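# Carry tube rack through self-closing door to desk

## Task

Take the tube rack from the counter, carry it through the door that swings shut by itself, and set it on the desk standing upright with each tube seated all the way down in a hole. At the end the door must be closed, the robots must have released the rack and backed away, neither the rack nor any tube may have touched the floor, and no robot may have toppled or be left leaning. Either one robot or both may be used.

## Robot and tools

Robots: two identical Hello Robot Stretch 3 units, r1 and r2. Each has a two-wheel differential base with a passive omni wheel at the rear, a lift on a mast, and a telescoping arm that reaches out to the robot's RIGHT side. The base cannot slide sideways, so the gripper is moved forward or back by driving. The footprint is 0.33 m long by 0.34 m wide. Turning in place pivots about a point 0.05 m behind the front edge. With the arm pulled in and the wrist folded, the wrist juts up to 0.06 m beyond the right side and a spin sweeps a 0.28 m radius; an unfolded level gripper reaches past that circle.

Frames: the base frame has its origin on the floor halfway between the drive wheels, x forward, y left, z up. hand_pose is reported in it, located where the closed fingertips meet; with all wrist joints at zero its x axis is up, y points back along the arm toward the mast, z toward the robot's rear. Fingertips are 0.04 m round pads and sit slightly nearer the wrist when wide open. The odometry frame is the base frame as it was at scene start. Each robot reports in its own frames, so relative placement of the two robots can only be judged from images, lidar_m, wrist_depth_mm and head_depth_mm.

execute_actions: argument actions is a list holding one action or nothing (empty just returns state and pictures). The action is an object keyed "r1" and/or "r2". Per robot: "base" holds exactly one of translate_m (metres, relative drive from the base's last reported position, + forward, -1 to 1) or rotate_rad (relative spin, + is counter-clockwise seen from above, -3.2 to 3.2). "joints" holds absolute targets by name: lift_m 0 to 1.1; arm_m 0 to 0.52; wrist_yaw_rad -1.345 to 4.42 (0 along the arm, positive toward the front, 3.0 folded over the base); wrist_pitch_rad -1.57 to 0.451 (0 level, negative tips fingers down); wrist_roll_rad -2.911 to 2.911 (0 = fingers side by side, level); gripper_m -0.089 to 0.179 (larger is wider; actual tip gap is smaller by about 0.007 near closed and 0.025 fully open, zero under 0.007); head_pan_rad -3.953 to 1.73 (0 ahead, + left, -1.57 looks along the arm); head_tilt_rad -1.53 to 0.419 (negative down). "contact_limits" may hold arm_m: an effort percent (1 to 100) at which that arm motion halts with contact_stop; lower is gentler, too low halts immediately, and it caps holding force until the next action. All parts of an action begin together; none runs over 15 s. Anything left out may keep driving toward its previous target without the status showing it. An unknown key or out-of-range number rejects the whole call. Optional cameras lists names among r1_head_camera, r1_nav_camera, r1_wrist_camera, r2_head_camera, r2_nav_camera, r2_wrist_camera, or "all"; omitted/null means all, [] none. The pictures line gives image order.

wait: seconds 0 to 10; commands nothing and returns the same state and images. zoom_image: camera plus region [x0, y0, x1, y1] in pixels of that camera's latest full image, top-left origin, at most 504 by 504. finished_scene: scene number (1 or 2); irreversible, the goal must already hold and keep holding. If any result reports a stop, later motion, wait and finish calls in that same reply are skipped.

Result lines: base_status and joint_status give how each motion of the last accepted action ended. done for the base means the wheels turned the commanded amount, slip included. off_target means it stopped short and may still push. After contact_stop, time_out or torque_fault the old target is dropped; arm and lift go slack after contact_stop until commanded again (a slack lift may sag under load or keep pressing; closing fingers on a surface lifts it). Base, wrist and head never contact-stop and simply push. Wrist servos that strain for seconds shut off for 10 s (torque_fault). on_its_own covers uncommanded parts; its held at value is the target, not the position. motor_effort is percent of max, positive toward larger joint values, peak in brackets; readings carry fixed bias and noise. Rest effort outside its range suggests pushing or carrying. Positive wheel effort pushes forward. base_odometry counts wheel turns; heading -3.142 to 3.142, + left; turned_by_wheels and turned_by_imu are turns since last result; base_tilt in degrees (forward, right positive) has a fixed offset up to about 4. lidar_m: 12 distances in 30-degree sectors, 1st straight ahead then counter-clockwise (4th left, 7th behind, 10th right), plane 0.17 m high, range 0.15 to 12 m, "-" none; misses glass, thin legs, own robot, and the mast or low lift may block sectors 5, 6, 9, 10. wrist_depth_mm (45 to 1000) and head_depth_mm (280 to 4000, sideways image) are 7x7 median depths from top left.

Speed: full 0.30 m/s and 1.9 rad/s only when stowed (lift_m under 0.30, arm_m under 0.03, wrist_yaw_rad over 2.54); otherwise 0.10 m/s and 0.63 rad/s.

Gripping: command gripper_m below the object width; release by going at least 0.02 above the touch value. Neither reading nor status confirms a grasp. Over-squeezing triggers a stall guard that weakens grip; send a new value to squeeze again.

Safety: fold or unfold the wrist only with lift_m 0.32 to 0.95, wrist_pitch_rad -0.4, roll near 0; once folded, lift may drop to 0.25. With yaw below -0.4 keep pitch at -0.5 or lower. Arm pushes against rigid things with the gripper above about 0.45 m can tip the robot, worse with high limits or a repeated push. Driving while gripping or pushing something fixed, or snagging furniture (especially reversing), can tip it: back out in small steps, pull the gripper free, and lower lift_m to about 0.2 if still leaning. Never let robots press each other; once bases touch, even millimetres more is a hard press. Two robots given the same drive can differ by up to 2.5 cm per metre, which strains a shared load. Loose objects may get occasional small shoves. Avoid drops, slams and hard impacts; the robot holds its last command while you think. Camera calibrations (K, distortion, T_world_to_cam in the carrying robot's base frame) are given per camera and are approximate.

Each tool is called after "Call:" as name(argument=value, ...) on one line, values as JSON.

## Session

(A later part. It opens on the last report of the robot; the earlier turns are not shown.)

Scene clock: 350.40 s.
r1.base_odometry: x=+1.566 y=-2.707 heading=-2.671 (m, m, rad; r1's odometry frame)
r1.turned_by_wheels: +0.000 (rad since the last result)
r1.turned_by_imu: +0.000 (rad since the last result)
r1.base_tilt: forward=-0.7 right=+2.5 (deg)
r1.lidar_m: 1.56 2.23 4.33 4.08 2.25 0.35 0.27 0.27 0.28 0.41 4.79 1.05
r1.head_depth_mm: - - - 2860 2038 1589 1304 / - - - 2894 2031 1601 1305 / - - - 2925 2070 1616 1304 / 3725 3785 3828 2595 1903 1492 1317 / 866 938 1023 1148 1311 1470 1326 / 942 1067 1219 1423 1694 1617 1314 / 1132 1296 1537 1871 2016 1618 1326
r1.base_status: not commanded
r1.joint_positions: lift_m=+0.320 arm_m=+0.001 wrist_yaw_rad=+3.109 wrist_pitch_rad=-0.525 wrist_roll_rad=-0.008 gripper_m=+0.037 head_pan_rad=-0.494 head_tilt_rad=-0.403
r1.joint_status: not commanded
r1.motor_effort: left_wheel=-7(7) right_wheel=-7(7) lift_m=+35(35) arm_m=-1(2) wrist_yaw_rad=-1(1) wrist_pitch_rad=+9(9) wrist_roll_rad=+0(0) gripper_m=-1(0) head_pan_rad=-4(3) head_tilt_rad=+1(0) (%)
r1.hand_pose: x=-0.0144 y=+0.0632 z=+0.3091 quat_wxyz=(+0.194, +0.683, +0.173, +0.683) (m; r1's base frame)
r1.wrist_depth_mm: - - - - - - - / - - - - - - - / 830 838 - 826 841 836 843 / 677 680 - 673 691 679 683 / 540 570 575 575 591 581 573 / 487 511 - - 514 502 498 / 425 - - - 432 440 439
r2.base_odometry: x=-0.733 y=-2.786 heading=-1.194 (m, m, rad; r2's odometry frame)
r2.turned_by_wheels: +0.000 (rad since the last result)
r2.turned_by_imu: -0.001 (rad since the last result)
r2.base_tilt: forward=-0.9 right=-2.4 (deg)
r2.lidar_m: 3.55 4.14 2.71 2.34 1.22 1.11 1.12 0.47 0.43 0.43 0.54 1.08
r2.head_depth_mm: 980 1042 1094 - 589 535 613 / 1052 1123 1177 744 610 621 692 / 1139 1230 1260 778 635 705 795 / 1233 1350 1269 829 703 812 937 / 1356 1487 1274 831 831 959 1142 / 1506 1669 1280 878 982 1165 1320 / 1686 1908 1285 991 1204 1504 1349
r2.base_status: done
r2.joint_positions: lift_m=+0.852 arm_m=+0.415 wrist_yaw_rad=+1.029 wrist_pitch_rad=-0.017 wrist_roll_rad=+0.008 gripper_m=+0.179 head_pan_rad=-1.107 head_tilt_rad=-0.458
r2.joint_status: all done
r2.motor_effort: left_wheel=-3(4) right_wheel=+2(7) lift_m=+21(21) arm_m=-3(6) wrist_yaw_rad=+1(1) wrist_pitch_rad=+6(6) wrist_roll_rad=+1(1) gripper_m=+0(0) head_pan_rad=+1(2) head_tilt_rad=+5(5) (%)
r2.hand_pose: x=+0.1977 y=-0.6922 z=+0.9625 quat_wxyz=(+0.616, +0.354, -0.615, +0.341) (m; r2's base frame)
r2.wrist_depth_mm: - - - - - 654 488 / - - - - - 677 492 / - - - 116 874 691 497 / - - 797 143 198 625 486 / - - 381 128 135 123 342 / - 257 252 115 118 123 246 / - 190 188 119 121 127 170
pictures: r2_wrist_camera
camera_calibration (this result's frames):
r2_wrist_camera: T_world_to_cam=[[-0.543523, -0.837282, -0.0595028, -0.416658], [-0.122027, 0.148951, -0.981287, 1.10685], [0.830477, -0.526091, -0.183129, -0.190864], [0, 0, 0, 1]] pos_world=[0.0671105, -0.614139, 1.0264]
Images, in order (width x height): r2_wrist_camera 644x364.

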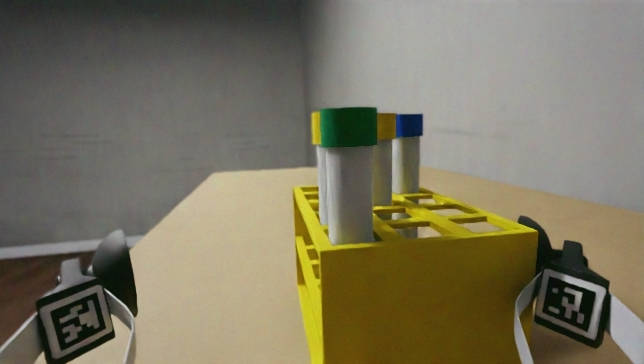

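Call:
execute_actions(actions=[{"r2":{"base":{"translate_m":-0.057},"joints":{"arm_m":0.47}}}], cameras=[])

Call:
execute_actions(actions=[{"r2":{"joints":{"wrist_yaw_rad":1.195,"gripper_m":0.15}}}], cameras=["r2_wrist_camera"])

Scene clock: 357.50 s.
r1.base_odometry: x=+1.566 y=-2.707 heading=-2.671 (m, m, rad; r1's odometry frame)
r1.turned_by_wheels: +0.000 (rad since the last result)
r1.turned_by_imu: +0.001 (rad since the last result)
r1.base_tilt: forward=-0.7 right=+2.5 (deg)
r1.lidar_m: 1.56 2.24 4.37 4.07 2.25 0.35 0.27 0.27 0.28 0.41 4.78 1.05
r1.head_depth_mm: - - - 2852 2047 1588 1302 / - - - 2886 2068 1595 1304 / - - - 2903 2066 1611 1315 / 3730 3929 3805 2648 1902 1503 1314 / 865 938 1027 1154 1310 1476 1312 / 950 1065 1214 1409 1690 1613 1314 / 1125 1301 1524 1874 2022 1622 1320
r1.base_status: not commanded
r1.joint_positions: lift_m=+0.320 arm_m=+0.001 wrist_yaw_rad=+3.109 wrist_pitch_rad=-0.525 wrist_roll_rad=-0.008 gripper_m=+0.037 head_pan_rad=-0.494 head_tilt_rad=-0.403
r1.joint_status: not commanded
r1.motor_effort: left_wheel=-7(7) right_wheel=-7(7) lift_m=+34(35) arm_m=-2(2) wrist_yaw_rad=-1(0) wrist_pitch_rad=+10(9) wrist_roll_rad=+0(0) gripper_m=+0(1) head_pan_rad=-3(4) head_tilt_rad=+1(0) (%)
r1.hand_pose: x=-0.0144 y=+0.0632 z=+0.3091 quat_wxyz=(+0.194, +0.683, +0.173, +0.683) (m; r1's base frame)
r1.wrist_depth_mm: - - - - - - - / - - - - - - - / 825 819 - 823 825 831 831 / 666 676 - 678 681 675 687 / 540 573 578 585 586 570 578 / 485 512 - - 514 498 501 / 429 - - - 428 438 441
r2.base_odometry: x=-0.754 y=-2.733 heading=-1.194 (m, m, rad; r2's odometry frame)
r2.turned_by_wheels: +0.000 (rad since the last result)
r2.turned_by_imu: -0.001 (rad since the last result)
r2.base_tilt: forward=-0.9 right=-2.4 (deg)
r2.lidar_m: 3.62 4.10 2.73 2.35 1.16 1.05 1.06 0.44 0.41 0.41 0.51 1.03
r2.head_depth_mm: 962 1025 1088 - 610 516 581 / 1030 1109 1163 823 611 584 655 / 1109 1206 1233 751 612 667 754 / 1214 1320 1275 817 676 770 888 / 1337 1460 1271 829 780 907 1077 / 1476 1645 1282 871 918 1102 1314 / 1646 1863 1280 963 1141 1455 1353
r2.base_status: done
r2.joint_positions: lift_m=+0.852 arm_m=+0.470 wrist_yaw_rad=+1.029 wrist_pitch_rad=-0.017 wrist_roll_rad=+0.008 gripper_m=+0.179 head_pan_rad=-1.107 head_tilt_rad=-0.458
r2.joint_status: all done
r2.motor_effort: left_wheel=-2(7) right_wheel=+2(3) lift_m=+21(21) arm_m=+3(5) wrist_yaw_rad=+1(2) wrist_pitch_rad=+6(6) wrist_roll_rad=+1(1) gripper_m=+0(0) head_pan_rad=+1(0) head_tilt_rad=+6(5) (%)
r2.hand_pose: x=+0.1977 y=-0.7468 z=+0.9625 quat_wxyz=(+0.616, +0.354, -0.615, +0.341) (m; r2's base frame)
r2.wrist_depth_mm: - - - - 886 573 415 / - - - - 891 577 425 / - - - - 915 586 427 / - - 190 615 693 562 431 / - 138 138 163 359 370 340 / 303 134 139 146 242 238 246 / - 139 142 150 183 180 170
pictures: none
No camera images: the call's "cameras" was empty. Leave "cameras" out to get every camera's image.

Scene clock: 358.30 s.
r1.base_odometry: x=+1.566 y=-2.707 heading=-2.671 (m, m, rad; r1's odometry frame)
r1.turned_by_wheels: +0.000 (rad since the last result)
r1.turned_by_imu: +0.000 (rad since the last result)
r1.base_tilt: forward=-0.7 right=+2.5 (deg)
r1.lidar_m: 1.56 2.25 4.36 4.08 2.26 0.35 0.27 0.27 0.28 0.41 4.79 1.05
r1.head_depth_mm: - - - 2865 2062 1581 1302 / - - - 2884 2051 1593 1303 / 3953 - - 2990 2072 1600 1306 / 3700 3894 3857 2593 1914 1500 1304 / 866 939 1025 1151 1317 1476 1318 / 949 1057 1217 1415 1685 1618 1322 / 1129 1292 1526 1857 2009 1635 1324
r1.base_status: not commanded
r1.joint_positions: lift_m=+0.320 arm_m=+0.001 wrist_yaw_rad=+3.109 wrist_pitch_rad=-0.525 wrist_roll_rad=-0.008 gripper_m=+0.037 head_pan_rad=-0.494 head_tilt_rad=-0.403
r1.joint_status: not commanded
r1.motor_effort: left_wheel=-7(7) right_wheel=-7(7) lift_m=+34(35) arm_m=-2(2) wrist_yaw_rad=-1(1) wrist_pitch_rad=+9(10) wrist_roll_rad=+0(0) gripper_m=-1(1) head_pan_rad=-4(3) head_tilt_rad=+1(0) (%)
r1.hand_pose: x=-0.0144 y=+0.0632 z=+0.3091 quat_wxyz=(+0.194, +0.683, +0.173, +0.683) (m; r1's base frame)
r1.wrist_depth_mm: - - - - - - - / - - - - - - - / 832 824 - 810 831 840 827 / 682 680 - 677 686 686 679 / 537 579 581 577 596 581 570 / 484 511 - - 511 497 503 / 431 - - - 432 442 443
r2.base_odometry: x=-0.754 y=-2.733 heading=-1.194 (m, m, rad; r2's odometry frame)
r2.turned_by_wheels: +0.000 (rad since the last result)
r2.turned_by_imu: +0.000 (rad since the last result)
r2.base_tilt: forward=-0.9 right=-2.5 (deg)
r2.lidar_m: 3.61 4.12 2.72 2.35 1.16 1.05 1.06 0.45 0.41 0.41 0.51 1.03
r2.head_depth_mm: 962 1025 1097 - 611 517 580 / 1028 1109 1162 808 612 583 655 / 1115 1207 1240 751 612 667 755 / 1220 1319 1269 819 676 768 889 / 1336 1455 1268 829 784 908 1079 / 1474 1633 1276 876 915 1109 1319 / 1650 1861 1279 966 1143 1451 1353
r2.base_status: not commanded
r2.joint_positions: lift_m=+0.852 arm_m=+0.470 wrist_yaw_rad=+1.192 wrist_pitch_rad=-0.017 wrist_roll_rad=+0.008 gripper_m=+0.150 head_pan_rad=-1.107 head_tilt_rad=-0.458
r2.joint_status: all done
r2.motor_effort: left_wheel=-2(3) right_wheel=+2(3) lift_m=+21(21) arm_m=+4(4) wrist_yaw_rad=+2(3) wrist_pitch_rad=+6(6) wrist_roll_rad=+1(1) gripper_m=+0(84) head_pan_rad=+2(2) head_tilt_rad=+5(6) (%)
r2.hand_pose: x=+0.2163 y=-0.7094 z=+0.9625 quat_wxyz=(+0.586, +0.403, -0.584, +0.390) (m; r2's base frame)
r2.wrist_depth_mm: - - - - - 749 510 / - - - - - 769 520 / - - - 211 - 767 519 / - - - 195 669 649 500 / - - 319 140 162 382 340 / - - 224 143 145 - 235 / 204 183 172 147 149 173 177
pictures: r2_wrist_camera
camera_calibration (this result's frames):
r2_wrist_camera: T_world_to_cam=[[-0.400017, -0.914574, -0.0595027, -0.506793], [-0.144641, 0.127106, -0.981287, 1.10107], [0.905022, -0.383925, -0.183129, -0.130583], [0, 0, 0, 1]] pos_world=[0.0747139, -0.653586, 1.0264]
Images, in order (width x height): r2_wrist_camera 644x364.

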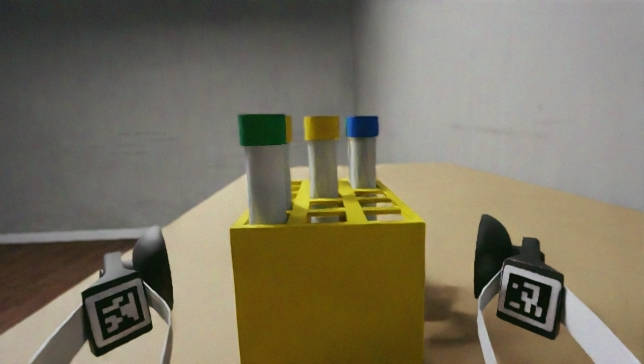

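Call:
execute_actions(actions=[{"r2":{"base":{"translate_m":0.046},"joints":{"arm_m":0.492}}}], cameras=["r2_wrist_camera"])

Call:
execute_actions(actions=[{"r2":{"joints":{"gripper_m":0.078}}}], cameras=["r2_wrist_camera","r2_head_camera"])

Scene clock: 362.60 s.
r1.base_odometry: x=+1.566 y=-2.707 heading=-2.671 (m, m, rad; r1's odometry frame)
r1.turned_by_wheels: +0.000 (rad since the last result)
r1.turned_by_imu: +0.001 (rad since the last result)
r1.base_tilt: forward=-0.7 right=+2.5 (deg)
r1.lidar_m: 1.56 2.24 4.36 4.07 2.26 0.35 0.27 0.27 0.28 0.41 4.79 1.05
r1.head_depth_mm: - - - 2883 2034 1595 1304 / - - - 2837 2044 1597 1303 / - - - 2873 2078 1597 1316 / 3698 3898 3859 2609 1915 1486 1312 / 869 936 1025 1153 1304 1476 1313 / 951 1062 1211 1413 1695 1620 1324 / 1128 1292 1531 1848 2040 1620 1318
r1.base_status: not commanded
r1.joint_positions: lift_m=+0.320 arm_m=+0.001 wrist_yaw_rad=+3.109 wrist_pitch_rad=-0.525 wrist_roll_rad=-0.008 gripper_m=+0.037 head_pan_rad=-0.494 head_tilt_rad=-0.403
r1.joint_status: not commanded
r1.motor_effort: left_wheel=-7(7) right_wheel=-7(7) lift_m=+35(35) arm_m=-2(2) wrist_yaw_rad=-1(1) wrist_pitch_rad=+10(10) wrist_roll_rad=+0(0) gripper_m=-1(1) head_pan_rad=-4(3) head_tilt_rad=+1(1) (%)
r1.hand_pose: x=-0.0144 y=+0.0632 z=+0.3091 quat_wxyz=(+0.194, +0.683, +0.173, +0.683) (m; r1's base frame)
r1.wrist_depth_mm: - - - - - - - / - - - - - - - / 828 829 - 822 837 837 812 / 682 685 - 668 689 683 674 / 543 566 576 570 596 573 572 / 479 512 - - 517 503 499 / 427 - - - 427 441 440
r2.base_odometry: x=-0.737 y=-2.775 heading=-1.194 (m, m, rad; r2's odometry frame)
r2.turned_by_wheels: +0.000 (rad since the last result)
r2.turned_by_imu: -0.001 (rad since the last result)
r2.base_tilt: forward=-0.8 right=-2.5 (deg)
r2.lidar_m: 3.56 4.11 2.72 2.34 1.21 1.10 1.10 0.46 0.42 0.43 0.53 1.08
r2.head_depth_mm: 973 1042 1096 - 609 532 606 / 1046 1125 1175 747 612 615 686 / 1132 1221 1258 753 634 697 789 / 1236 1337 1267 812 692 804 926 / 1352 1488 1267 830 819 949 1143 / 1500 1657 1278 875 970 1161 1320 / 1684 1881 1278 979 1191 1495 1353
r2.base_status: done
r2.joint_positions: lift_m=+0.852 arm_m=+0.492 wrist_yaw_rad=+1.193 wrist_pitch_rad=-0.017 wrist_roll_rad=+0.008 gripper_m=+0.150 head_pan_rad=-1.107 head_tilt_rad=-0.458
r2.joint_status: all done
r2.motor_effort: left_wheel=-3(4) right_wheel=+3(6) lift_m=+21(21) arm_m=+3(5) wrist_yaw_rad=+2(3) wrist_pitch_rad=+6(6) wrist_roll_rad=+1(1) gripper_m=+1(0) head_pan_rad=+2(2) head_tilt_rad=+6(5) (%)
r2.hand_pose: x=+0.2163 y=-0.7313 z=+0.9625 quat_wxyz=(+0.586, +0.404, -0.584, +0.391) (m; r2's base frame)
r2.wrist_depth_mm: - - - - - 739 506 / - - - - - 757 512 / - - 88 164 - 760 510 / - - 93 168 695 645 501 / - - 95 128 170 379 338 / - - 90 90 89 - 234 / 206 174 91 91 91 171 176
pictures: r2_wrist_camera
camera_calibration (this result's frames):
r2_wrist_camera: T_world_to_cam=[[-0.399603, -0.914755, -0.0595028, -0.527022], [-0.144698, 0.127041, -0.981287, 1.10382], [0.905196, -0.383515, -0.183129, -0.138766], [0, 0, 0, 1]] pos_world=[0.0747315, -0.675545, 1.0264]
Images, in order (width x height): r2_wrist_camera 644x364.

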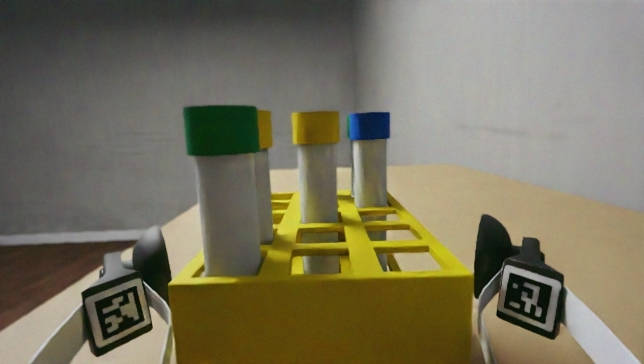

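Scene clock: 363.80 s.
r1.base_odometry: x=+1.566 y=-2.707 heading=-2.671 (m, m, rad; r1's odometry frame)
r1.turned_by_wheels: +0.000 (rad since the last result)
r1.turned_by_imu: +0.000 (rad since the last result)
r1.base_tilt: forward=-0.6 right=+2.6 (deg)
r1.lidar_m: 1.56 2.24 4.35 4.07 2.25 0.35 0.27 0.27 0.28 0.41 4.78 1.05
r1.head_depth_mm: - - - 2918 2039 1592 1302 / - - - 2869 2037 1586 1304 / - - - 2915 2057 1592 1308 / 3703 3868 3841 2613 1924 1500 1314 / 864 942 1027 1148 1314 1477 1312 / 952 1065 1216 1413 1685 1610 1326 / 1131 1297 1537 1868 2018 1612 1327
r1.base_status: not commanded
r1.joint_positions: lift_m=+0.320 arm_m=+0.001 wrist_yaw_rad=+3.109 wrist_pitch_rad=-0.525 wrist_roll_rad=-0.008 gripper_m=+0.037 head_pan_rad=-0.494 head_tilt_rad=-0.403
r1.joint_status: not commanded
r1.motor_effort: left_wheel=-7(7) right_wheel=-7(7) lift_m=+35(35) arm_m=-2(1) wrist_yaw_rad=+0(0) wrist_pitch_rad=+10(9) wrist_roll_rad=+0(0) gripper_m=-1(0) head_pan_rad=-4(4) head_tilt_rad=+2(0) (%)
r1.hand_pose: x=-0.0144 y=+0.0632 z=+0.3091 quat_wxyz=(+0.194, +0.683, +0.173, +0.683) (m; r1's base frame)
r1.wrist_depth_mm: - - - - - - - / - - - - - - - / 817 828 - 831 834 829 831 / 669 681 - 681 677 681 689 / 544 576 569 578 592 583 579 / 485 514 - - 510 499 500 / 426 - - - 432 439 442
r2.base_odometry: x=-0.737 y=-2.775 heading=-1.194 (m, m, rad; r2's odometry frame)
r2.turned_by_wheels: +0.000 (rad since the last result)
r2.turned_by_imu: +0.000 (rad since the last result)
r2.base_tilt: forward=-0.8 right=-2.4 (deg)
r2.lidar_m: 3.56 4.12 2.71 2.34 1.21 1.09 1.10 0.46 0.42 0.43 0.53 1.07
r2.head_depth_mm: 974 1039 1098 - 610 533 606 / 1045 1126 1175 749 611 612 686 / 1131 1223 1261 751 637 697 788 / 1240 1340 1273 814 692 805 930 / 1358 1475 1275 828 818 949 1139 / 1502 1652 1288 874 975 1166 1316 / 1693 1896 1280 979 1195 1498 1346
r2.base_status: not commanded
r2.joint_positions: lift_m=+0.852 arm_m=+0.492 wrist_yaw_rad=+1.193 wrist_pitch_rad=-0.017 wrist_roll_rad=+0.008 gripper_m=+0.079 head_pan_rad=-1.107 head_tilt_rad=-0.458
r2.joint_status: all done
r2.motor_effort: left_wheel=-2(2) right_wheel=+3(3) lift_m=+21(21) arm_m=+4(4) wrist_yaw_rad=+2(3) wrist_pitch_rad=+6(6) wrist_roll_rad=+1(1) gripper_m=-26(98) head_pan_rad=+2(2) head_tilt_rad=+6(5) (%)
r2.hand_pose: x=+0.2164 y=-0.7311 z=+0.9625 quat_wxyz=(+0.586, +0.404, -0.584, +0.391) (m; r2's base frame)
r2.wrist_depth_mm: - - - - - 740 508 / - - - - - 747 503 / - - 88 165 - 756 508 / - - 93 169 580 653 496 / - - 97 139 170 385 338 / - 260 90 90 90 - 235 / 205 174 91 91 92 171 178
pictures: r2_head_camera (sideways: a quarter turn clockwise sets it upright), r2_wrist_camera
camera_calibration (this result's frames):
r2_head_camera: T_world_to_cam=[[-0.194188, 0.457104, -0.867956, 1.15625], [0.918366, 0.395721, 0.00293721, -0.0116181], [0.344811, -0.796531, -0.496633, 0.606367], [0, 0, 0, 1]] pos_world=[0.026119, -0.0409406, 1.30475]
r2_wrist_camera: T_world_to_cam=[[-0.399181, -0.914939, -0.0595015, -0.527131], [-0.144757, 0.126973, -0.981287, 1.10378], [0.905373, -0.383098, -0.183129, -0.138496], [0, 0, 0, 1]] pos_world=[0.0747494, -0.6755, 1.0264]
Images, in order (width x height): r2_head_camera 896x504, r2_wrist_camera 644x364.

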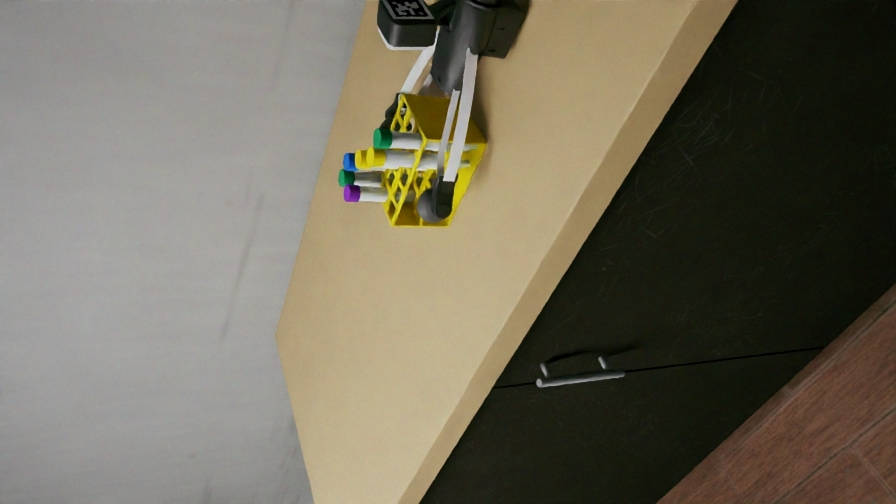

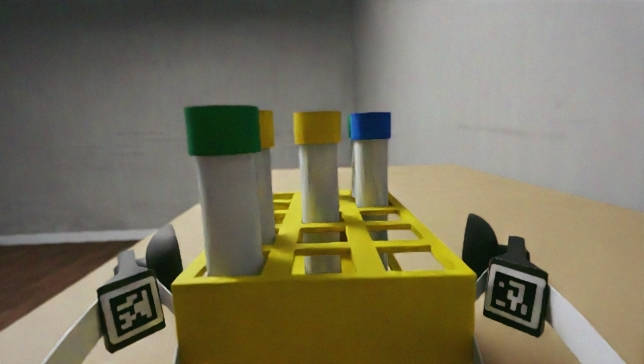

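Call:
execute_actions(actions=[{"r2":{"joints":{"gripper_m":0.15}}}], cameras=[])

Call:
execute_actions(actions=[{"r2":{"base":{"translate_m":-0.02},"joints":{"arm_m":0.484}}}], cameras=[])

Call:
execute_actions(actions=[{"r2":{"joints":{"gripper_m":0.075}}}], cameras=["r2_wrist_camera","r2_head_camera"])

Scene clock: 370.43 s.
r1.base_odometry: x=+1.566 y=-2.707 heading=-2.671 (m, m, rad; r1's odometry frame)
r1.turned_by_wheels: +0.000 (rad since the last result)
r1.turned_by_imu: +0.001 (rad since the last result)
r1.base_tilt: forward=-0.7 right=+2.5 (deg)
r1.lidar_m: 1.56 2.23 4.36 4.06 2.25 0.36 0.27 0.27 0.29 0.41 4.78 1.05
r1.head_depth_mm: - - - 2882 2049 1595 1310 / - - - 2860 2055 1599 1302 / - - - 2902 2054 1601 1306 / 3690 3776 3732 2613 1927 1493 1303 / 862 936 1023 1146 1318 1496 1313 / 947 1064 1214 1419 1692 1618 1323 / 1126 1303 1533 1876 2012 1614 1330
r1.base_status: not commanded
r1.joint_positions: lift_m=+0.320 arm_m=+0.001 wrist_yaw_rad=+3.109 wrist_pitch_rad=-0.525 wrist_roll_rad=-0.008 gripper_m=+0.037 head_pan_rad=-0.494 head_tilt_rad=-0.403
r1.joint_status: not commanded
r1.motor_effort: left_wheel=-7(7) right_wheel=-7(7) lift_m=+35(35) arm_m=-2(2) wrist_yaw_rad=-1(0) wrist_pitch_rad=+10(9) wrist_roll_rad=+0(0) gripper_m=-1(1) head_pan_rad=-3(4) head_tilt_rad=+1(1) (%)
r1.hand_pose: x=-0.0144 y=+0.0632 z=+0.3091 quat_wxyz=(+0.194, +0.683, +0.173, +0.683) (m; r1's base frame)
r1.wrist_depth_mm: - - - - - - - / - - - - - - - / 830 817 - 839 836 844 834 / 683 674 - 685 683 683 679 / 545 572 577 573 595 576 580 / 481 512 - - 510 495 502 / 429 - - - 432 440 441
r2.base_odometry: x=-0.737 y=-2.775 heading=-1.194 (m, m, rad; r2's odometry frame)
r2.turned_by_wheels: +0.000 (rad since the last result)
r2.turned_by_imu: -0.001 (rad since the last result)
r2.base_tilt: forward=-1.0 right=-2.5 (deg)
r2.lidar_m: 3.57 4.10 2.71 2.34 1.21 1.10 1.10 0.46 0.42 0.43 0.53 1.07
r2.head_depth_mm: 974 1040 1093 - 610 532 607 / 1045 1126 1172 751 611 612 687 / 1134 1218 1255 751 637 698 787 / 1233 1340 1274 808 690 802 925 / 1355 1477 1276 831 820 950 1136 / 1501 1678 1281 874 970 1160 1317 / 1682 1892 1279 978 1190 1504 1353
r2.base_status: not commanded
r2.joint_positions: lift_m=+0.852 arm_m=+0.492 wrist_yaw_rad=+1.193 wrist_pitch_rad=-0.017 wrist_roll_rad=+0.008 gripper_m=+0.150 head_pan_rad=-1.107 head_tilt_rad=-0.458
r2.joint_status: all done
r2.motor_effort: left_wheel=-3(2) right_wheel=+2(2) lift_m=+21(21) arm_m=+3(3) wrist_yaw_rad=+2(2) wrist_pitch_rad=+6(6) wrist_roll_rad=+1(1) gripper_m=+0(79) head_pan_rad=+2(1) head_tilt_rad=+6(5) (%)
r2.hand_pose: x=+0.2164 y=-0.7311 z=+0.9625 quat_wxyz=(+0.586, +0.404, -0.584, +0.391) (m; r2's base frame)
r2.wrist_depth_mm: - - - - - 746 514 / - - - - - 750 508 / - - 88 165 - 758 512 / - - 93 168 585 647 495 / - - 97 138 170 378 337 / - - 90 90 90 - 235 / 206 178 91 92 92 171 177
pictures: none
No camera images: the call's "cameras" was empty. Leave "cameras" out to get every camera's image.

Scene clock: 372.20 s.
r1.base_odometry: x=+1.566 y=-2.707 heading=-2.671 (m, m, rad; r1's odometry frame)
r1.turned_by_wheels: +0.000 (rad since the last result)
r1.turned_by_imu: +0.000 (rad since the last result)
r1.base_tilt: forward=-0.7 right=+2.5 (deg)
r1.lidar_m: 1.56 2.34 4.34 4.07 2.26 0.35 0.27 0.27 0.28 0.41 4.80 1.05
r1.head_depth_mm: - - - 2838 2044 1592 1307 / - - - 2913 2026 1596 1302 / - - - 2897 2053 1592 1310 / 3693 3825 3833 2591 1901 1496 1313 / 864 937 1024 1149 1313 1484 1316 / 948 1061 1214 1415 1711 1610 1331 / 1128 1298 1534 1860 2036 1617 1326
r1.base_status: not commanded
r1.joint_positions: lift_m=+0.320 arm_m=+0.001 wrist_yaw_rad=+3.109 wrist_pitch_rad=-0.525 wrist_roll_rad=-0.008 gripper_m=+0.037 head_pan_rad=-0.494 head_tilt_rad=-0.403
r1.joint_status: not commanded
r1.motor_effort: left_wheel=-7(7) right_wheel=-7(7) lift_m=+34(35) arm_m=-2(2) wrist_yaw_rad=-1(1) wrist_pitch_rad=+9(9) wrist_roll_rad=+0(0) gripper_m=-1(1) head_pan_rad=-3(4) head_tilt_rad=+1(0) (%)
r1.hand_pose: x=-0.0144 y=+0.0632 z=+0.3091 quat_wxyz=(+0.194, +0.683, +0.173, +0.683) (m; r1's base frame)
r1.wrist_depth_mm: - - - - - - - / - - - - - - - / 833 820 - 829 838 833 828 / 684 674 - 686 682 682 685 / 537 577 582 574 585 582 578 / 486 515 - - 512 499 502 / 427 - - - 433 439 441
r2.base_odometry: x=-0.744 y=-2.757 heading=-1.194 (m, m, rad; r2's odometry frame)
r2.turned_by_wheels: +0.000 (rad since the last result)
r2.turned_by_imu: +0.000 (rad since the last result)
r2.base_tilt: forward=-0.9 right=-2.5 (deg)
r2.lidar_m: 3.59 4.14 2.72 2.34 1.19 1.08 1.08 0.46 0.42 0.42 0.52 1.06
r2.head_depth_mm: 968 1030 1098 - 611 523 595 / 1044 1116 1169 748 613 603 671 / 1128 1212 1245 751 627 684 771 / 1226 1335 1273 801 691 787 913 / 1347 1487 1281 830 804 929 1105 / 1493 1656 1279 875 953 1132 1321 / 1664 1872 1278 980 1175 1505 1349
r2.base_status: done
r2.joint_positions: lift_m=+0.852 arm_m=+0.484 wrist_yaw_rad=+1.193 wrist_pitch_rad=-0.017 wrist_roll_rad=+0.008 gripper_m=+0.150 head_pan_rad=-1.107 head_tilt_rad=-0.458
r2.joint_status: all done
r2.motor_effort: left_wheel=-2(6) right_wheel=+2(4) lift_m=+21(21) arm_m=-3(5) wrist_yaw_rad=+2(2) wrist_pitch_rad=+6(6) wrist_roll_rad=+1(1) gripper_m=+0(0) head_pan_rad=+2(2) head_tilt_rad=+5(6) (%)
r2.hand_pose: x=+0.2164 y=-0.7236 z=+0.9625 quat_wxyz=(+0.586, +0.404, -0.584, +0.391) (m; r2's base frame)
r2.wrist_depth_mm: - - - - - 747 508 / - - - - - 732 510 / - - 118 215 - 754 512 / - - 139 187 680 661 499 / - - 118 133 158 381 340 / - - 112 112 112 - 235 / 206 182 116 115 115 173 178
pictures: none
No camera images: the call's "cameras" was empty. Leave "cameras" out to get every camera's image.

Scene clock: 373.43 s.
r1.base_odometry: x=+1.566 y=-2.707 heading=-2.671 (m, m, rad; r1's odometry frame)
r1.turned_by_wheels: +0.000 (rad since the last result)
r1.turned_by_imu: +0.000 (rad since the last result)
r1.base_tilt: forward=-0.7 right=+2.5 (deg)
r1.lidar_m: 1.56 2.35 4.37 4.08 2.26 0.35 0.27 0.27 0.28 0.41 4.77 1.06
r1.head_depth_mm: - - - 2827 2033 1592 1297 / - - - 2873 2036 1592 1301 / - - - 2923 2077 1592 1315 / 3785 3802 3847 2593 1917 1498 1313 / 867 934 1022 1141 1312 1475 1310 / 941 1067 1210 1415 1699 1626 1320 / 1128 1302 1539 1865 2002 1617 1331
r1.base_status: not commanded
r1.joint_positions: lift_m=+0.320 arm_m=+0.001 wrist_yaw_rad=+3.109 wrist_pitch_rad=-0.525 wrist_roll_rad=-0.008 gripper_m=+0.037 head_pan_rad=-0.494 head_tilt_rad=-0.403
r1.joint_status: not commanded
r1.motor_effort: left_wheel=-7(7) right_wheel=-7(7) lift_m=+34(35) arm_m=-2(1) wrist_yaw_rad=-1(0) wrist_pitch_rad=+9(10) wrist_roll_rad=+0(0) gripper_m=-1(1) head_pan_rad=-4(4) head_tilt_rad=+1(1) (%)
r1.hand_pose: x=-0.0144 y=+0.0632 z=+0.3091 quat_wxyz=(+0.194, +0.683, +0.173, +0.683) (m; r1's base frame)
r1.wrist_depth_mm: - - - - - - - / - - - - - - - / 839 829 - 833 837 838 824 / 683 679 - 683 679 680 680 / 541 575 574 576 593 576 574 / 485 511 - - 517 497 502 / 425 - - - 430 439 441
r2.base_odometry: x=-0.744 y=-2.757 heading=-1.194 (m, m, rad; r2's odometry frame)
r2.turned_by_wheels: +0.000 (rad since the last result)
r2.turned_by_imu: +0.000 (rad since the last result)
r2.base_tilt: forward=-0.8 right=-2.5 (deg)
r2.lidar_m: 3.58 4.13 2.71 2.34 1.19 1.08 1.08 0.46 0.42 0.42 0.52 1.05
r2.head_depth_mm: 969 1029 1095 - 612 524 595 / 1038 1116 1172 783 612 601 672 / 1127 1217 1252 753 628 685 772 / 1223 1335 1270 824 691 790 908 / 1344 1461 1276 826 804 931 1107 / 1483 1653 1276 877 958 1134 1316 / 1673 1851 1280 978 1167 1496 1353
r2.base_status: not commanded
r2.joint_positions: lift_m=+0.852 arm_m=+0.484 wrist_yaw_rad=+1.193 wrist_pitch_rad=-0.016 wrist_roll_rad=+0.008 gripper_m=+0.075 head_pan_rad=-1.107 head_tilt_rad=-0.458
r2.joint_status: all done
r2.motor_effort: left_wheel=-3(3) right_wheel=+3(3) lift_m=+21(21) arm_m=-3(3) wrist_yaw_rad=+2(2) wrist_pitch_rad=+6(6) wrist_roll_rad=+1(1) gripper_m=-7(81) head_pan_rad=+3(2) head_tilt_rad=+5(5) (%)
r2.hand_pose: x=+0.2164 y=-0.7235 z=+0.9626 quat_wxyz=(+0.586, +0.404, -0.584, +0.391) (m; r2's base frame)
r2.wrist_depth_mm: - - - - - 748 506 / - - - - - 765 515 / - - - 202 - 739 512 / - - 562 183 680 653 495 / - - 132 128 128 353 343 / - 259 131 131 130 245 234 / 195 183 135 135 136 179 178
pictures: r2_head_camera (sideways: a quarter turn clockwise sets it upright), r2_wrist_camera
camera_calibration (this result's frames):
r2_head_camera: T_world_to_cam=[[-0.194188, 0.457103, -0.867956, 1.15625], [0.918366, 0.395721, 0.00293726, -0.0116181], [0.344811, -0.796531, -0.496632, 0.606365], [0, 0, 0, 1]] pos_world=[0.026119, -0.0409406, 1.30475]
r2_wrist_camera: T_world_to_cam=[[-0.399057, -0.914993, -0.0595135, -0.520219], [-0.144667, 0.12692, -0.981307, 1.10281], [0.905442, -0.382988, -0.183017, -0.135634], [0, 0, 0, 1]] pos_world=[0.0747504, -0.667911, 1.02641]
Images, in order (width x height): r2_head_camera 896x504, r2_wrist_camera 644x364.

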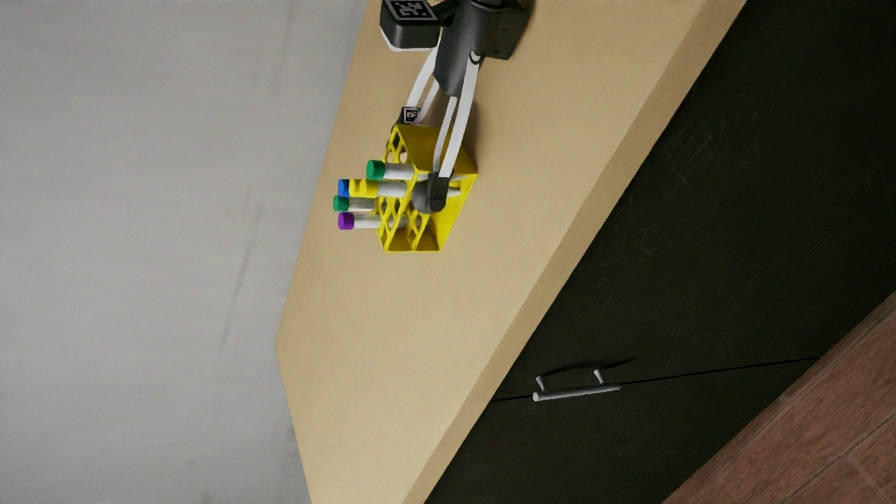

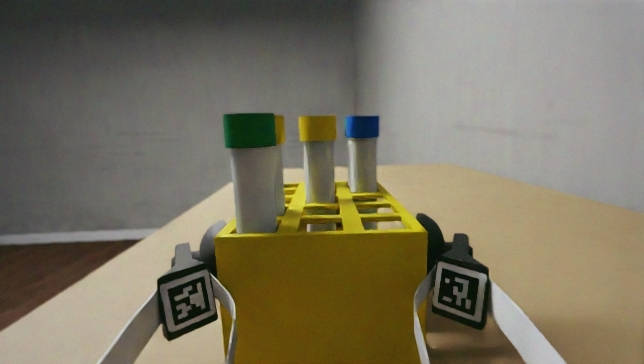

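Call:
execute_actions(actions=[{"r2":{"joints":{"gripper_m":0.058}}}], cameras=["r2_wrist_camera"])

Call:
execute_actions(actions=[{"r2":{"joints":{"lift_m":0.875}}}], cameras=["r2_wrist_camera","r2_head_camera"])

Scene clock: 376.13 s.
r1.base_odometry: x=+1.566 y=-2.707 heading=-2.671 (m, m, rad; r1's odometry frame)
r1.turned_by_wheels: +0.000 (rad since the last result)
r1.turned_by_imu: +0.000 (rad since the last result)
r1.base_tilt: forward=-0.7 right=+2.5 (deg)
r1.lidar_m: 1.56 2.35 4.37 4.07 2.26 0.36 0.27 0.27 0.29 0.41 4.79 1.05
r1.head_depth_mm: - - - 2866 2033 1592 1294 / - - - 2886 2052 1605 1307 / - - - 2879 2065 1608 1300 / 3741 3848 3774 2601 1921 1493 1318 / 866 931 1025 1153 1310 1482 1317 / 950 1061 1216 1416 1683 1612 1321 / 1131 1297 1522 1857 2029 1623 1321
r1.base_status: not commanded
r1.joint_positions: lift_m=+0.320 arm_m=+0.001 wrist_yaw_rad=+3.109 wrist_pitch_rad=-0.525 wrist_roll_rad=-0.008 gripper_m=+0.037 head_pan_rad=-0.494 head_tilt_rad=-0.403
r1.joint_status: not commanded
r1.motor_effort: left_wheel=-7(7) right_wheel=-7(7) lift_m=+35(35) arm_m=-2(2) wrist_yaw_rad=+0(0) wrist_pitch_rad=+9(10) wrist_roll_rad=+0(0) gripper_m=+0(1) head_pan_rad=-3(4) head_tilt_rad=+0(1) (%)
r1.hand_pose: x=-0.0144 y=+0.0632 z=+0.3091 quat_wxyz=(+0.194, +0.683, +0.173, +0.683) (m; r1's base frame)
r1.wrist_depth_mm: - - - - - - - / - - - - - - - / 819 832 - 836 833 823 831 / 685 691 - 676 684 684 684 / 541 576 576 573 599 576 578 / 485 509 - - 513 502 501 / 427 - - - 436 441 438
r2.base_odometry: x=-0.744 y=-2.757 heading=-1.194 (m, m, rad; r2's odometry frame)
r2.turned_by_wheels: +0.000 (rad since the last result)
r2.turned_by_imu: +0.000 (rad since the last result)
r2.base_tilt: forward=-0.8 right=-2.4 (deg)
r2.lidar_m: 3.57 4.15 2.71 2.34 1.19 1.08 1.08 0.46 0.42 0.42 0.52 1.06
r2.head_depth_mm: 965 1033 1101 - 612 525 594 / 1039 1117 1171 785 612 603 673 / 1125 1217 1250 751 625 684 773 / 1229 1331 1271 824 689 790 908 / 1348 1471 1272 828 805 930 1107 / 1485 1660 1283 874 953 1135 1324 / 1667 1880 1279 981 1167 1499 1350
r2.base_status: not commanded
r2.joint_positions: lift_m=+0.852 arm_m=+0.484 wrist_yaw_rad=+1.193 wrist_pitch_rad=-0.015 wrist_roll_rad=+0.008 gripper_m=+0.059 head_pan_rad=-1.107 head_tilt_rad=-0.458
r2.joint_status: all done
r2.motor_effort: left_wheel=-3(3) right_wheel=+3(3) lift_m=+21(21) arm_m=-3(3) wrist_yaw_rad=+2(2) wrist_pitch_rad=+6(6) wrist_roll_rad=+1(1) gripper_m=-14(73) head_pan_rad=+2(1) head_tilt_rad=+6(6) (%)
r2.hand_pose: x=+0.2164 y=-0.7236 z=+0.9629 quat_wxyz=(+0.586, +0.403, -0.584, +0.391) (m; r2's base frame)
r2.wrist_depth_mm: - - - - - 763 506 / - - - - - 741 515 / - - - 203 - 754 516 / - - 566 186 685 670 496 / - - 133 130 138 356 346 / - 261 131 132 131 246 234 / 195 184 136 135 136 181 178
pictures: r2_wrist_camera
camera_calibration (this result's frames):
r2_wrist_camera: T_world_to_cam=[[-0.398973, -0.915026, -0.0595644, -0.520188], [-0.143309, 0.126383, -0.981575, 1.10276], [0.905695, -0.383086, -0.181554, -0.13714], [0, 0, 0, 1]] pos_world=[0.0747012, -0.667892, 1.02656]
Images, in order (width x height): r2_wrist_camera 644x364.

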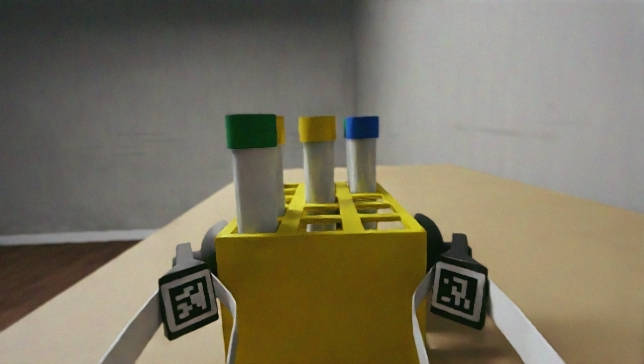

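Scene clock: 377.10 s.
r1.base_odometry: x=+1.566 y=-2.707 heading=-2.671 (m, m, rad; r1's odometry frame)
r1.turned_by_wheels: +0.000 (rad since the last result)
r1.turned_by_imu: +0.000 (rad since the last result)
r1.base_tilt: forward=-0.7 right=+2.6 (deg)
r1.lidar_m: 1.56 2.35 4.35 4.08 2.26 0.35 0.27 0.27 0.28 0.41 4.81 1.05
r1.head_depth_mm: - - - 2810 2033 1586 1302 / - - - 2869 2059 1594 1298 / - - - 2932 2073 1598 1310 / 3839 3846 3875 2612 1921 1495 1315 / 865 937 1022 1150 1306 1475 1317 / 948 1069 1214 1415 1698 1625 1316 / 1127 1299 1521 1871 2000 1625 1328
r1.base_status: not commanded
r1.joint_positions: lift_m=+0.320 arm_m=+0.001 wrist_yaw_rad=+3.109 wrist_pitch_rad=-0.525 wrist_roll_rad=-0.008 gripper_m=+0.037 head_pan_rad=-0.494 head_tilt_rad=-0.403
r1.joint_status: not commanded
r1.motor_effort: left_wheel=-7(7) right_wheel=-7(7) lift_m=+35(35) arm_m=-1(2) wrist_yaw_rad=+0(1) wrist_pitch_rad=+10(10) wrist_roll_rad=+0(0) gripper_m=-1(0) head_pan_rad=-3(4) head_tilt_rad=+1(1) (%)
r1.hand_pose: x=-0.0144 y=+0.0632 z=+0.3091 quat_wxyz=(+0.194, +0.683, +0.173, +0.683) (m; r1's base frame)
r1.wrist_depth_mm: - - - - - - - / - - - - - - - / 808 834 - 835 834 827 834 / 673 687 - 691 680 681 685 / 540 577 572 577 588 579 577 / 485 514 - - 520 495 501 / 426 - - - 433 441 444
r2.base_odometry: x=-0.744 y=-2.757 heading=-1.194 (m, m, rad; r2's odometry frame)
r2.turned_by_wheels: +0.000 (rad since the last result)
r2.turned_by_imu: +0.000 (rad since the last result)
r2.base_tilt: forward=-0.9 right=-2.5 (deg)
r2.lidar_m: 3.57 4.13 2.71 2.34 1.19 1.07 1.08 0.45 0.42 0.42 0.52 1.05
r2.head_depth_mm: 969 1034 1093 - 612 524 595 / 1047 1118 1173 770 611 601 672 / 1126 1215 1251 752 626 683 774 / 1221 1333 1270 823 689 789 909 / 1346 1474 1271 829 805 928 1104 / 1483 1636 1275 870 953 1135 1318 / 1674 1881 1285 981 1172 1489 1346
r2.base_status: not commanded
r2.joint_positions: lift_m=+0.875 arm_m=+0.484 wrist_yaw_rad=+1.193 wrist_pitch_rad=-0.028 wrist_roll_rad=+0.008 gripper_m=+0.059 head_pan_rad=-1.107 head_tilt_rad=-0.458
r2.joint_status: all done
r2.motor_effort: left_wheel=-3(3) right_wheel=+2(3) lift_m=+26(25) arm_m=-3(3) wrist_yaw_rad=+2(2) wrist_pitch_rad=+10(11) wrist_roll_rad=+1(1) gripper_m=-13(14) head_pan_rad=+2(2) head_tilt_rad=+6(5) (%)
r2.hand_pose: x=+0.2161 y=-0.7234 z=+0.9822 quat_wxyz=(+0.589, +0.407, -0.581, +0.387) (m; r2's base frame)
r2.wrist_depth_mm: - - - - - 743 510 / - - - - - 749 513 / - - - - - 763 516 / - - 712 203 752 664 522 / - - 138 133 147 401 389 / - 306 134 133 133 276 270 / 243 222 138 136 137 210 205
pictures: r2_head_camera (sideways: a quarter turn clockwise sets it upright), r2_wrist_camera
camera_calibration (this result's frames):
r2_head_camera: T_world_to_cam=[[-0.194188, 0.457103, -0.867956, 1.15625], [0.918366, 0.395721, 0.00293726, -0.0116181], [0.344811, -0.796531, -0.496632, 0.606365], [0, 0, 0, 1]] pos_world=[0.026119, -0.0409406, 1.30475]
r2_wrist_camera: T_world_to_cam=[[-0.399713, -0.914733, -0.0591003, -0.519138], [-0.155562, 0.131233, -0.97907, 1.12528], [0.903344, -0.382153, -0.194753, -0.119107], [0, 0, 0, 1]] pos_world=[0.0751387, -0.668064, 1.04785]
Images, in order (width x height): r2_head_camera 896x504, r2_wrist_camera 644x364.

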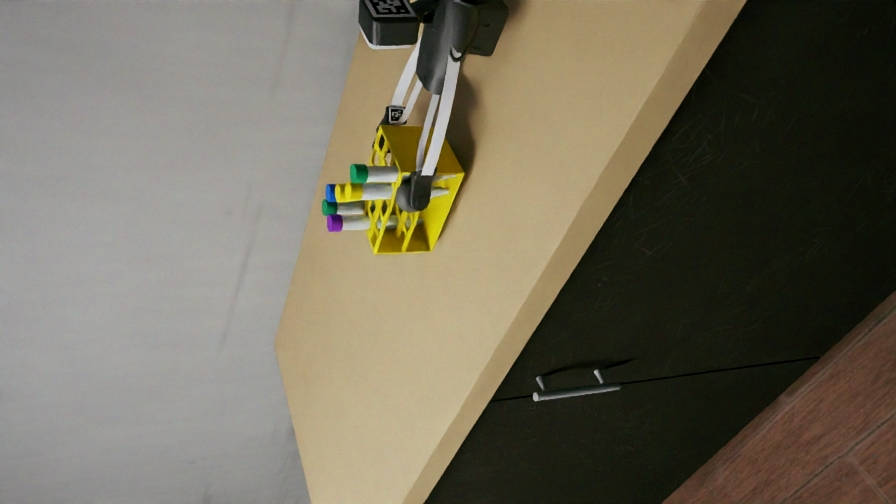

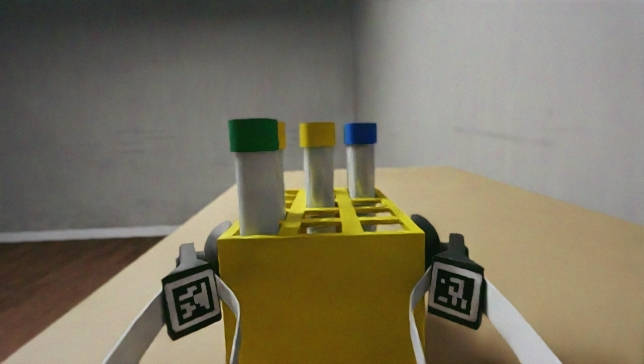

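Call:
execute_actions(actions=[{"r2":{"joints":{"gripper_m":0.048}}}], cameras=[])

Call:
execute_actions(actions=[{"r2":{"joints":{"lift_m":0.9}}}], cameras=["r2_wrist_camera","r2_head_camera"])

Scene clock: 379.70 s.
r1.base_odometry: x=+1.566 y=-2.707 heading=-2.671 (m, m, rad; r1's odometry frame)
r1.turned_by_wheels: +0.000 (rad since the last result)
r1.turned_by_imu: +0.000 (rad since the last result)
r1.base_tilt: forward=-0.7 right=+2.5 (deg)
r1.lidar_m: 1.56 2.35 4.36 4.06 2.26 0.36 0.27 0.27 0.28 0.41 4.80 1.05
r1.head_depth_mm: - - - 2867 2053 1593 1297 / - - - 2864 2050 1596 1308 / - - - 2939 2068 1595 1315 / 3715 3859 3808 2598 1911 1503 1314 / 866 934 1021 1147 1308 1473 1325 / 948 1066 1211 1420 1694 1620 1320 / 1132 1301 1525 1858 2008 1636 1324
r1.base_status: not commanded
r1.joint_positions: lift_m=+0.320 arm_m=+0.001 wrist_yaw_rad=+3.109 wrist_pitch_rad=-0.525 wrist_roll_rad=-0.008 gripper_m=+0.037 head_pan_rad=-0.494 head_tilt_rad=-0.403
r1.joint_status: not commanded
r1.motor_effort: left_wheel=-7(7) right_wheel=-7(7) lift_m=+35(35) arm_m=-2(2) wrist_yaw_rad=-1(1) wrist_pitch_rad=+9(10) wrist_roll_rad=+0(0) gripper_m=-1(0) head_pan_rad=-4(4) head_tilt_rad=+2(1) (%)
r1.hand_pose: x=-0.0144 y=+0.0632 z=+0.3091 quat_wxyz=(+0.194, +0.683, +0.173, +0.683) (m; r1's base frame)
r1.wrist_depth_mm: - - - - - - - / - - - - - - - / 837 836 - 825 841 825 833 / 684 687 - 685 687 685 677 / 539 569 575 574 598 574 577 / 489 513 - - 513 496 499 / 430 - - - 431 441 441
r2.base_odometry: x=-0.744 y=-2.757 heading=-1.194 (m, m, rad; r2's odometry frame)
r2.turned_by_wheels: +0.000 (rad since the last result)
r2.turned_by_imu: +0.000 (rad since the last result)
r2.base_tilt: forward=-0.8 right=-2.4 (deg)
r2.lidar_m: 3.59 4.11 2.72 2.34 1.19 1.08 1.08 0.46 0.42 0.42 0.52 1.06
r2.head_depth_mm: 967 1030 1097 - 610 525 595 / 1044 1119 1169 776 612 601 672 / 1131 1215 1248 751 624 685 776 / 1228 1334 1267 822 691 788 909 / 1348 1475 1276 828 806 930 1101 / 1481 1657 1274 875 956 1139 1312 / 1674 1880 1276 979 1170 1505 1344
r2.base_status: not commanded
r2.joint_positions: lift_m=+0.875 arm_m=+0.484 wrist_yaw_rad=+1.193 wrist_pitch_rad=-0.028 wrist_roll_rad=+0.008 gripper_m=+0.049 head_pan_rad=-1.107 head_tilt_rad=-0.458
r2.joint_status: all done
r2.motor_effort: left_wheel=-3(3) right_wheel=+3(2) lift_m=+27(27) arm_m=-3(3) wrist_yaw_rad=+2(2) wrist_pitch_rad=+10(10) wrist_roll_rad=+1(1) gripper_m=-17(59) head_pan_rad=+1(2) head_tilt_rad=+5(6) (%)
r2.hand_pose: x=+0.2161 y=-0.7234 z=+0.9822 quat_wxyz=(+0.589, +0.407, -0.581, +0.387) (m; r2's base frame)
r2.wrist_depth_mm: - - - - - 738 511 / - - - - - 754 505 / - - - - - 737 510 / - - 713 203 785 678 525 / - - 138 133 148 399 387 / - 307 134 134 133 274 270 / 244 222 137 136 138 210 207
pictures: none
No camera images: the call's "cameras" was empty. Leave "cameras" out to get every camera's image.

Scene clock: 380.70 s.
r1.base_odometry: x=+1.566 y=-2.707 heading=-2.671 (m, m, rad; r1's odometry frame)
r1.turned_by_wheels: +0.000 (rad since the last result)
r1.turned_by_imu: +0.000 (rad since the last result)
r1.base_tilt: forward=-0.7 right=+2.6 (deg)
r1.lidar_m: 1.56 2.35 4.32 4.08 2.26 0.35 0.27 0.27 0.29 0.41 4.77 1.06
r1.head_depth_mm: - - - 2827 2060 1593 1305 / - - - 2891 2057 1597 1316 / - - - 2881 2062 1604 1308 / 3699 3928 3811 2639 1916 1498 1309 / 868 937 1029 1142 1308 1483 1315 / 947 1065 1216 1410 1694 1601 1319 / 1128 1296 1526 1859 2014 1612 1318
r1.base_status: not commanded
r1.joint_positions: lift_m=+0.320 arm_m=+0.001 wrist_yaw_rad=+3.109 wrist_pitch_rad=-0.525 wrist_roll_rad=-0.008 gripper_m=+0.037 head_pan_rad=-0.494 head_tilt_rad=-0.403
r1.joint_status: not commanded
r1.motor_effort: left_wheel=-7(7) right_wheel=-7(7) lift_m=+35(35) arm_m=-1(2) wrist_yaw_rad=+0(1) wrist_pitch_rad=+10(9) wrist_roll_rad=+0(0) gripper_m=+0(1) head_pan_rad=-4(4) head_tilt_rad=+1(1) (%)
r1.hand_pose: x=-0.0144 y=+0.0632 z=+0.3091 quat_wxyz=(+0.194, +0.683, +0.173, +0.683) (m; r1's base frame)
r1.wrist_depth_mm: - - - - - - - / - - - - - - - / 842 824 - 817 836 828 838 / 684 679 - 682 677 680 681 / 542 575 572 568 595 576 576 / 485 517 - - 513 495 500 / 428 - - - 430 438 438
r2.base_odometry: x=-0.744 y=-2.757 heading=-1.194 (m, m, rad; r2's odometry frame)
r2.turned_by_wheels: +0.000 (rad since the last result)
r2.turned_by_imu: +0.000 (rad since the last result)
r2.base_tilt: forward=-0.9 right=-2.4 (deg)
r2.lidar_m: 3.57 4.13 2.71 2.34 1.18 1.08 1.09 0.46 0.42 0.42 0.52 1.06
r2.head_depth_mm: 968 1031 1092 749 612 524 595 / 1042 1119 1176 785 611 602 671 / 1129 1211 1231 760 627 685 775 / 1222 1332 1266 824 686 789 908 / 1351 1484 1269 831 805 930 1104 / 1489 1649 1278 875 949 1134 1319 / 1669 1890 1281 977 1167 1496 1353
r2.base_status: not commanded
r2.joint_positions: lift_m=+0.900 arm_m=+0.484 wrist_yaw_rad=+1.193 wrist_pitch_rad=-0.029 wrist_roll_rad=+0.008 gripper_m=+0.049 head_pan_rad=-1.107 head_tilt_rad=-0.458
r2.joint_status: all done
r2.motor_effort: left_wheel=-3(3) right_wheel=+3(3) lift_m=+27(26) arm_m=-3(3) wrist_yaw_rad=+2(2) wrist_pitch_rad=+11(11) wrist_roll_rad=+1(1) gripper_m=-17(17) head_pan_rad=+1(2) head_tilt_rad=+5(6) (%)
r2.hand_pose: x=+0.2160 y=-0.7234 z=+1.0070 quat_wxyz=(+0.589, +0.407, -0.581, +0.387) (m; r2's base frame)
r2.wrist_depth_mm: - - - - - 750 512 / - - - - - 760 509 / - - - - - 754 513 / - - - 204 907 716 513 / - - 138 133 148 475 456 / - - 134 134 133 325 318 / - 261 137 136 137 247 245
pictures: r2_head_camera (sideways: a quarter turn clockwise sets it upright), r2_wrist_camera
camera_calibration (this result's frames):
r2_head_camera: T_world_to_cam=[[-0.194188, 0.457103, -0.867956, 1.15625], [0.918366, 0.395721, 0.00293727, -0.0116181], [0.344811, -0.796531, -0.496632, 0.606365], [0, 0, 0, 1]] pos_world=[0.026119, -0.0409406, 1.30475]
r2_wrist_camera: T_world_to_cam=[[-0.399761, -0.914714, -0.05907, -0.517681], [-0.156359, 0.131549, -0.978901, 1.14976], [0.903185, -0.382091, -0.195612, -0.113311], [0, 0, 0, 1]] pos_world=[0.0751666, -0.668075, 1.07276]
Images, in order (width x height): r2_head_camera 896x504, r2_wrist_camera 644x364.

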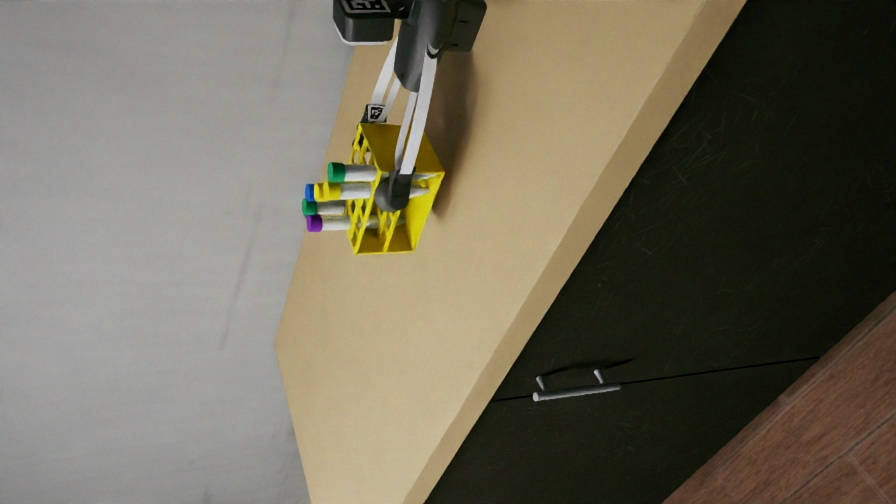

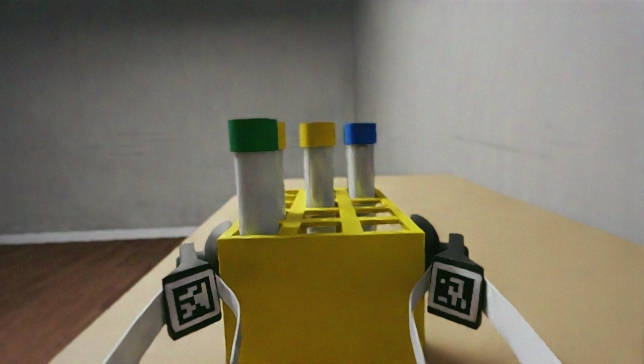

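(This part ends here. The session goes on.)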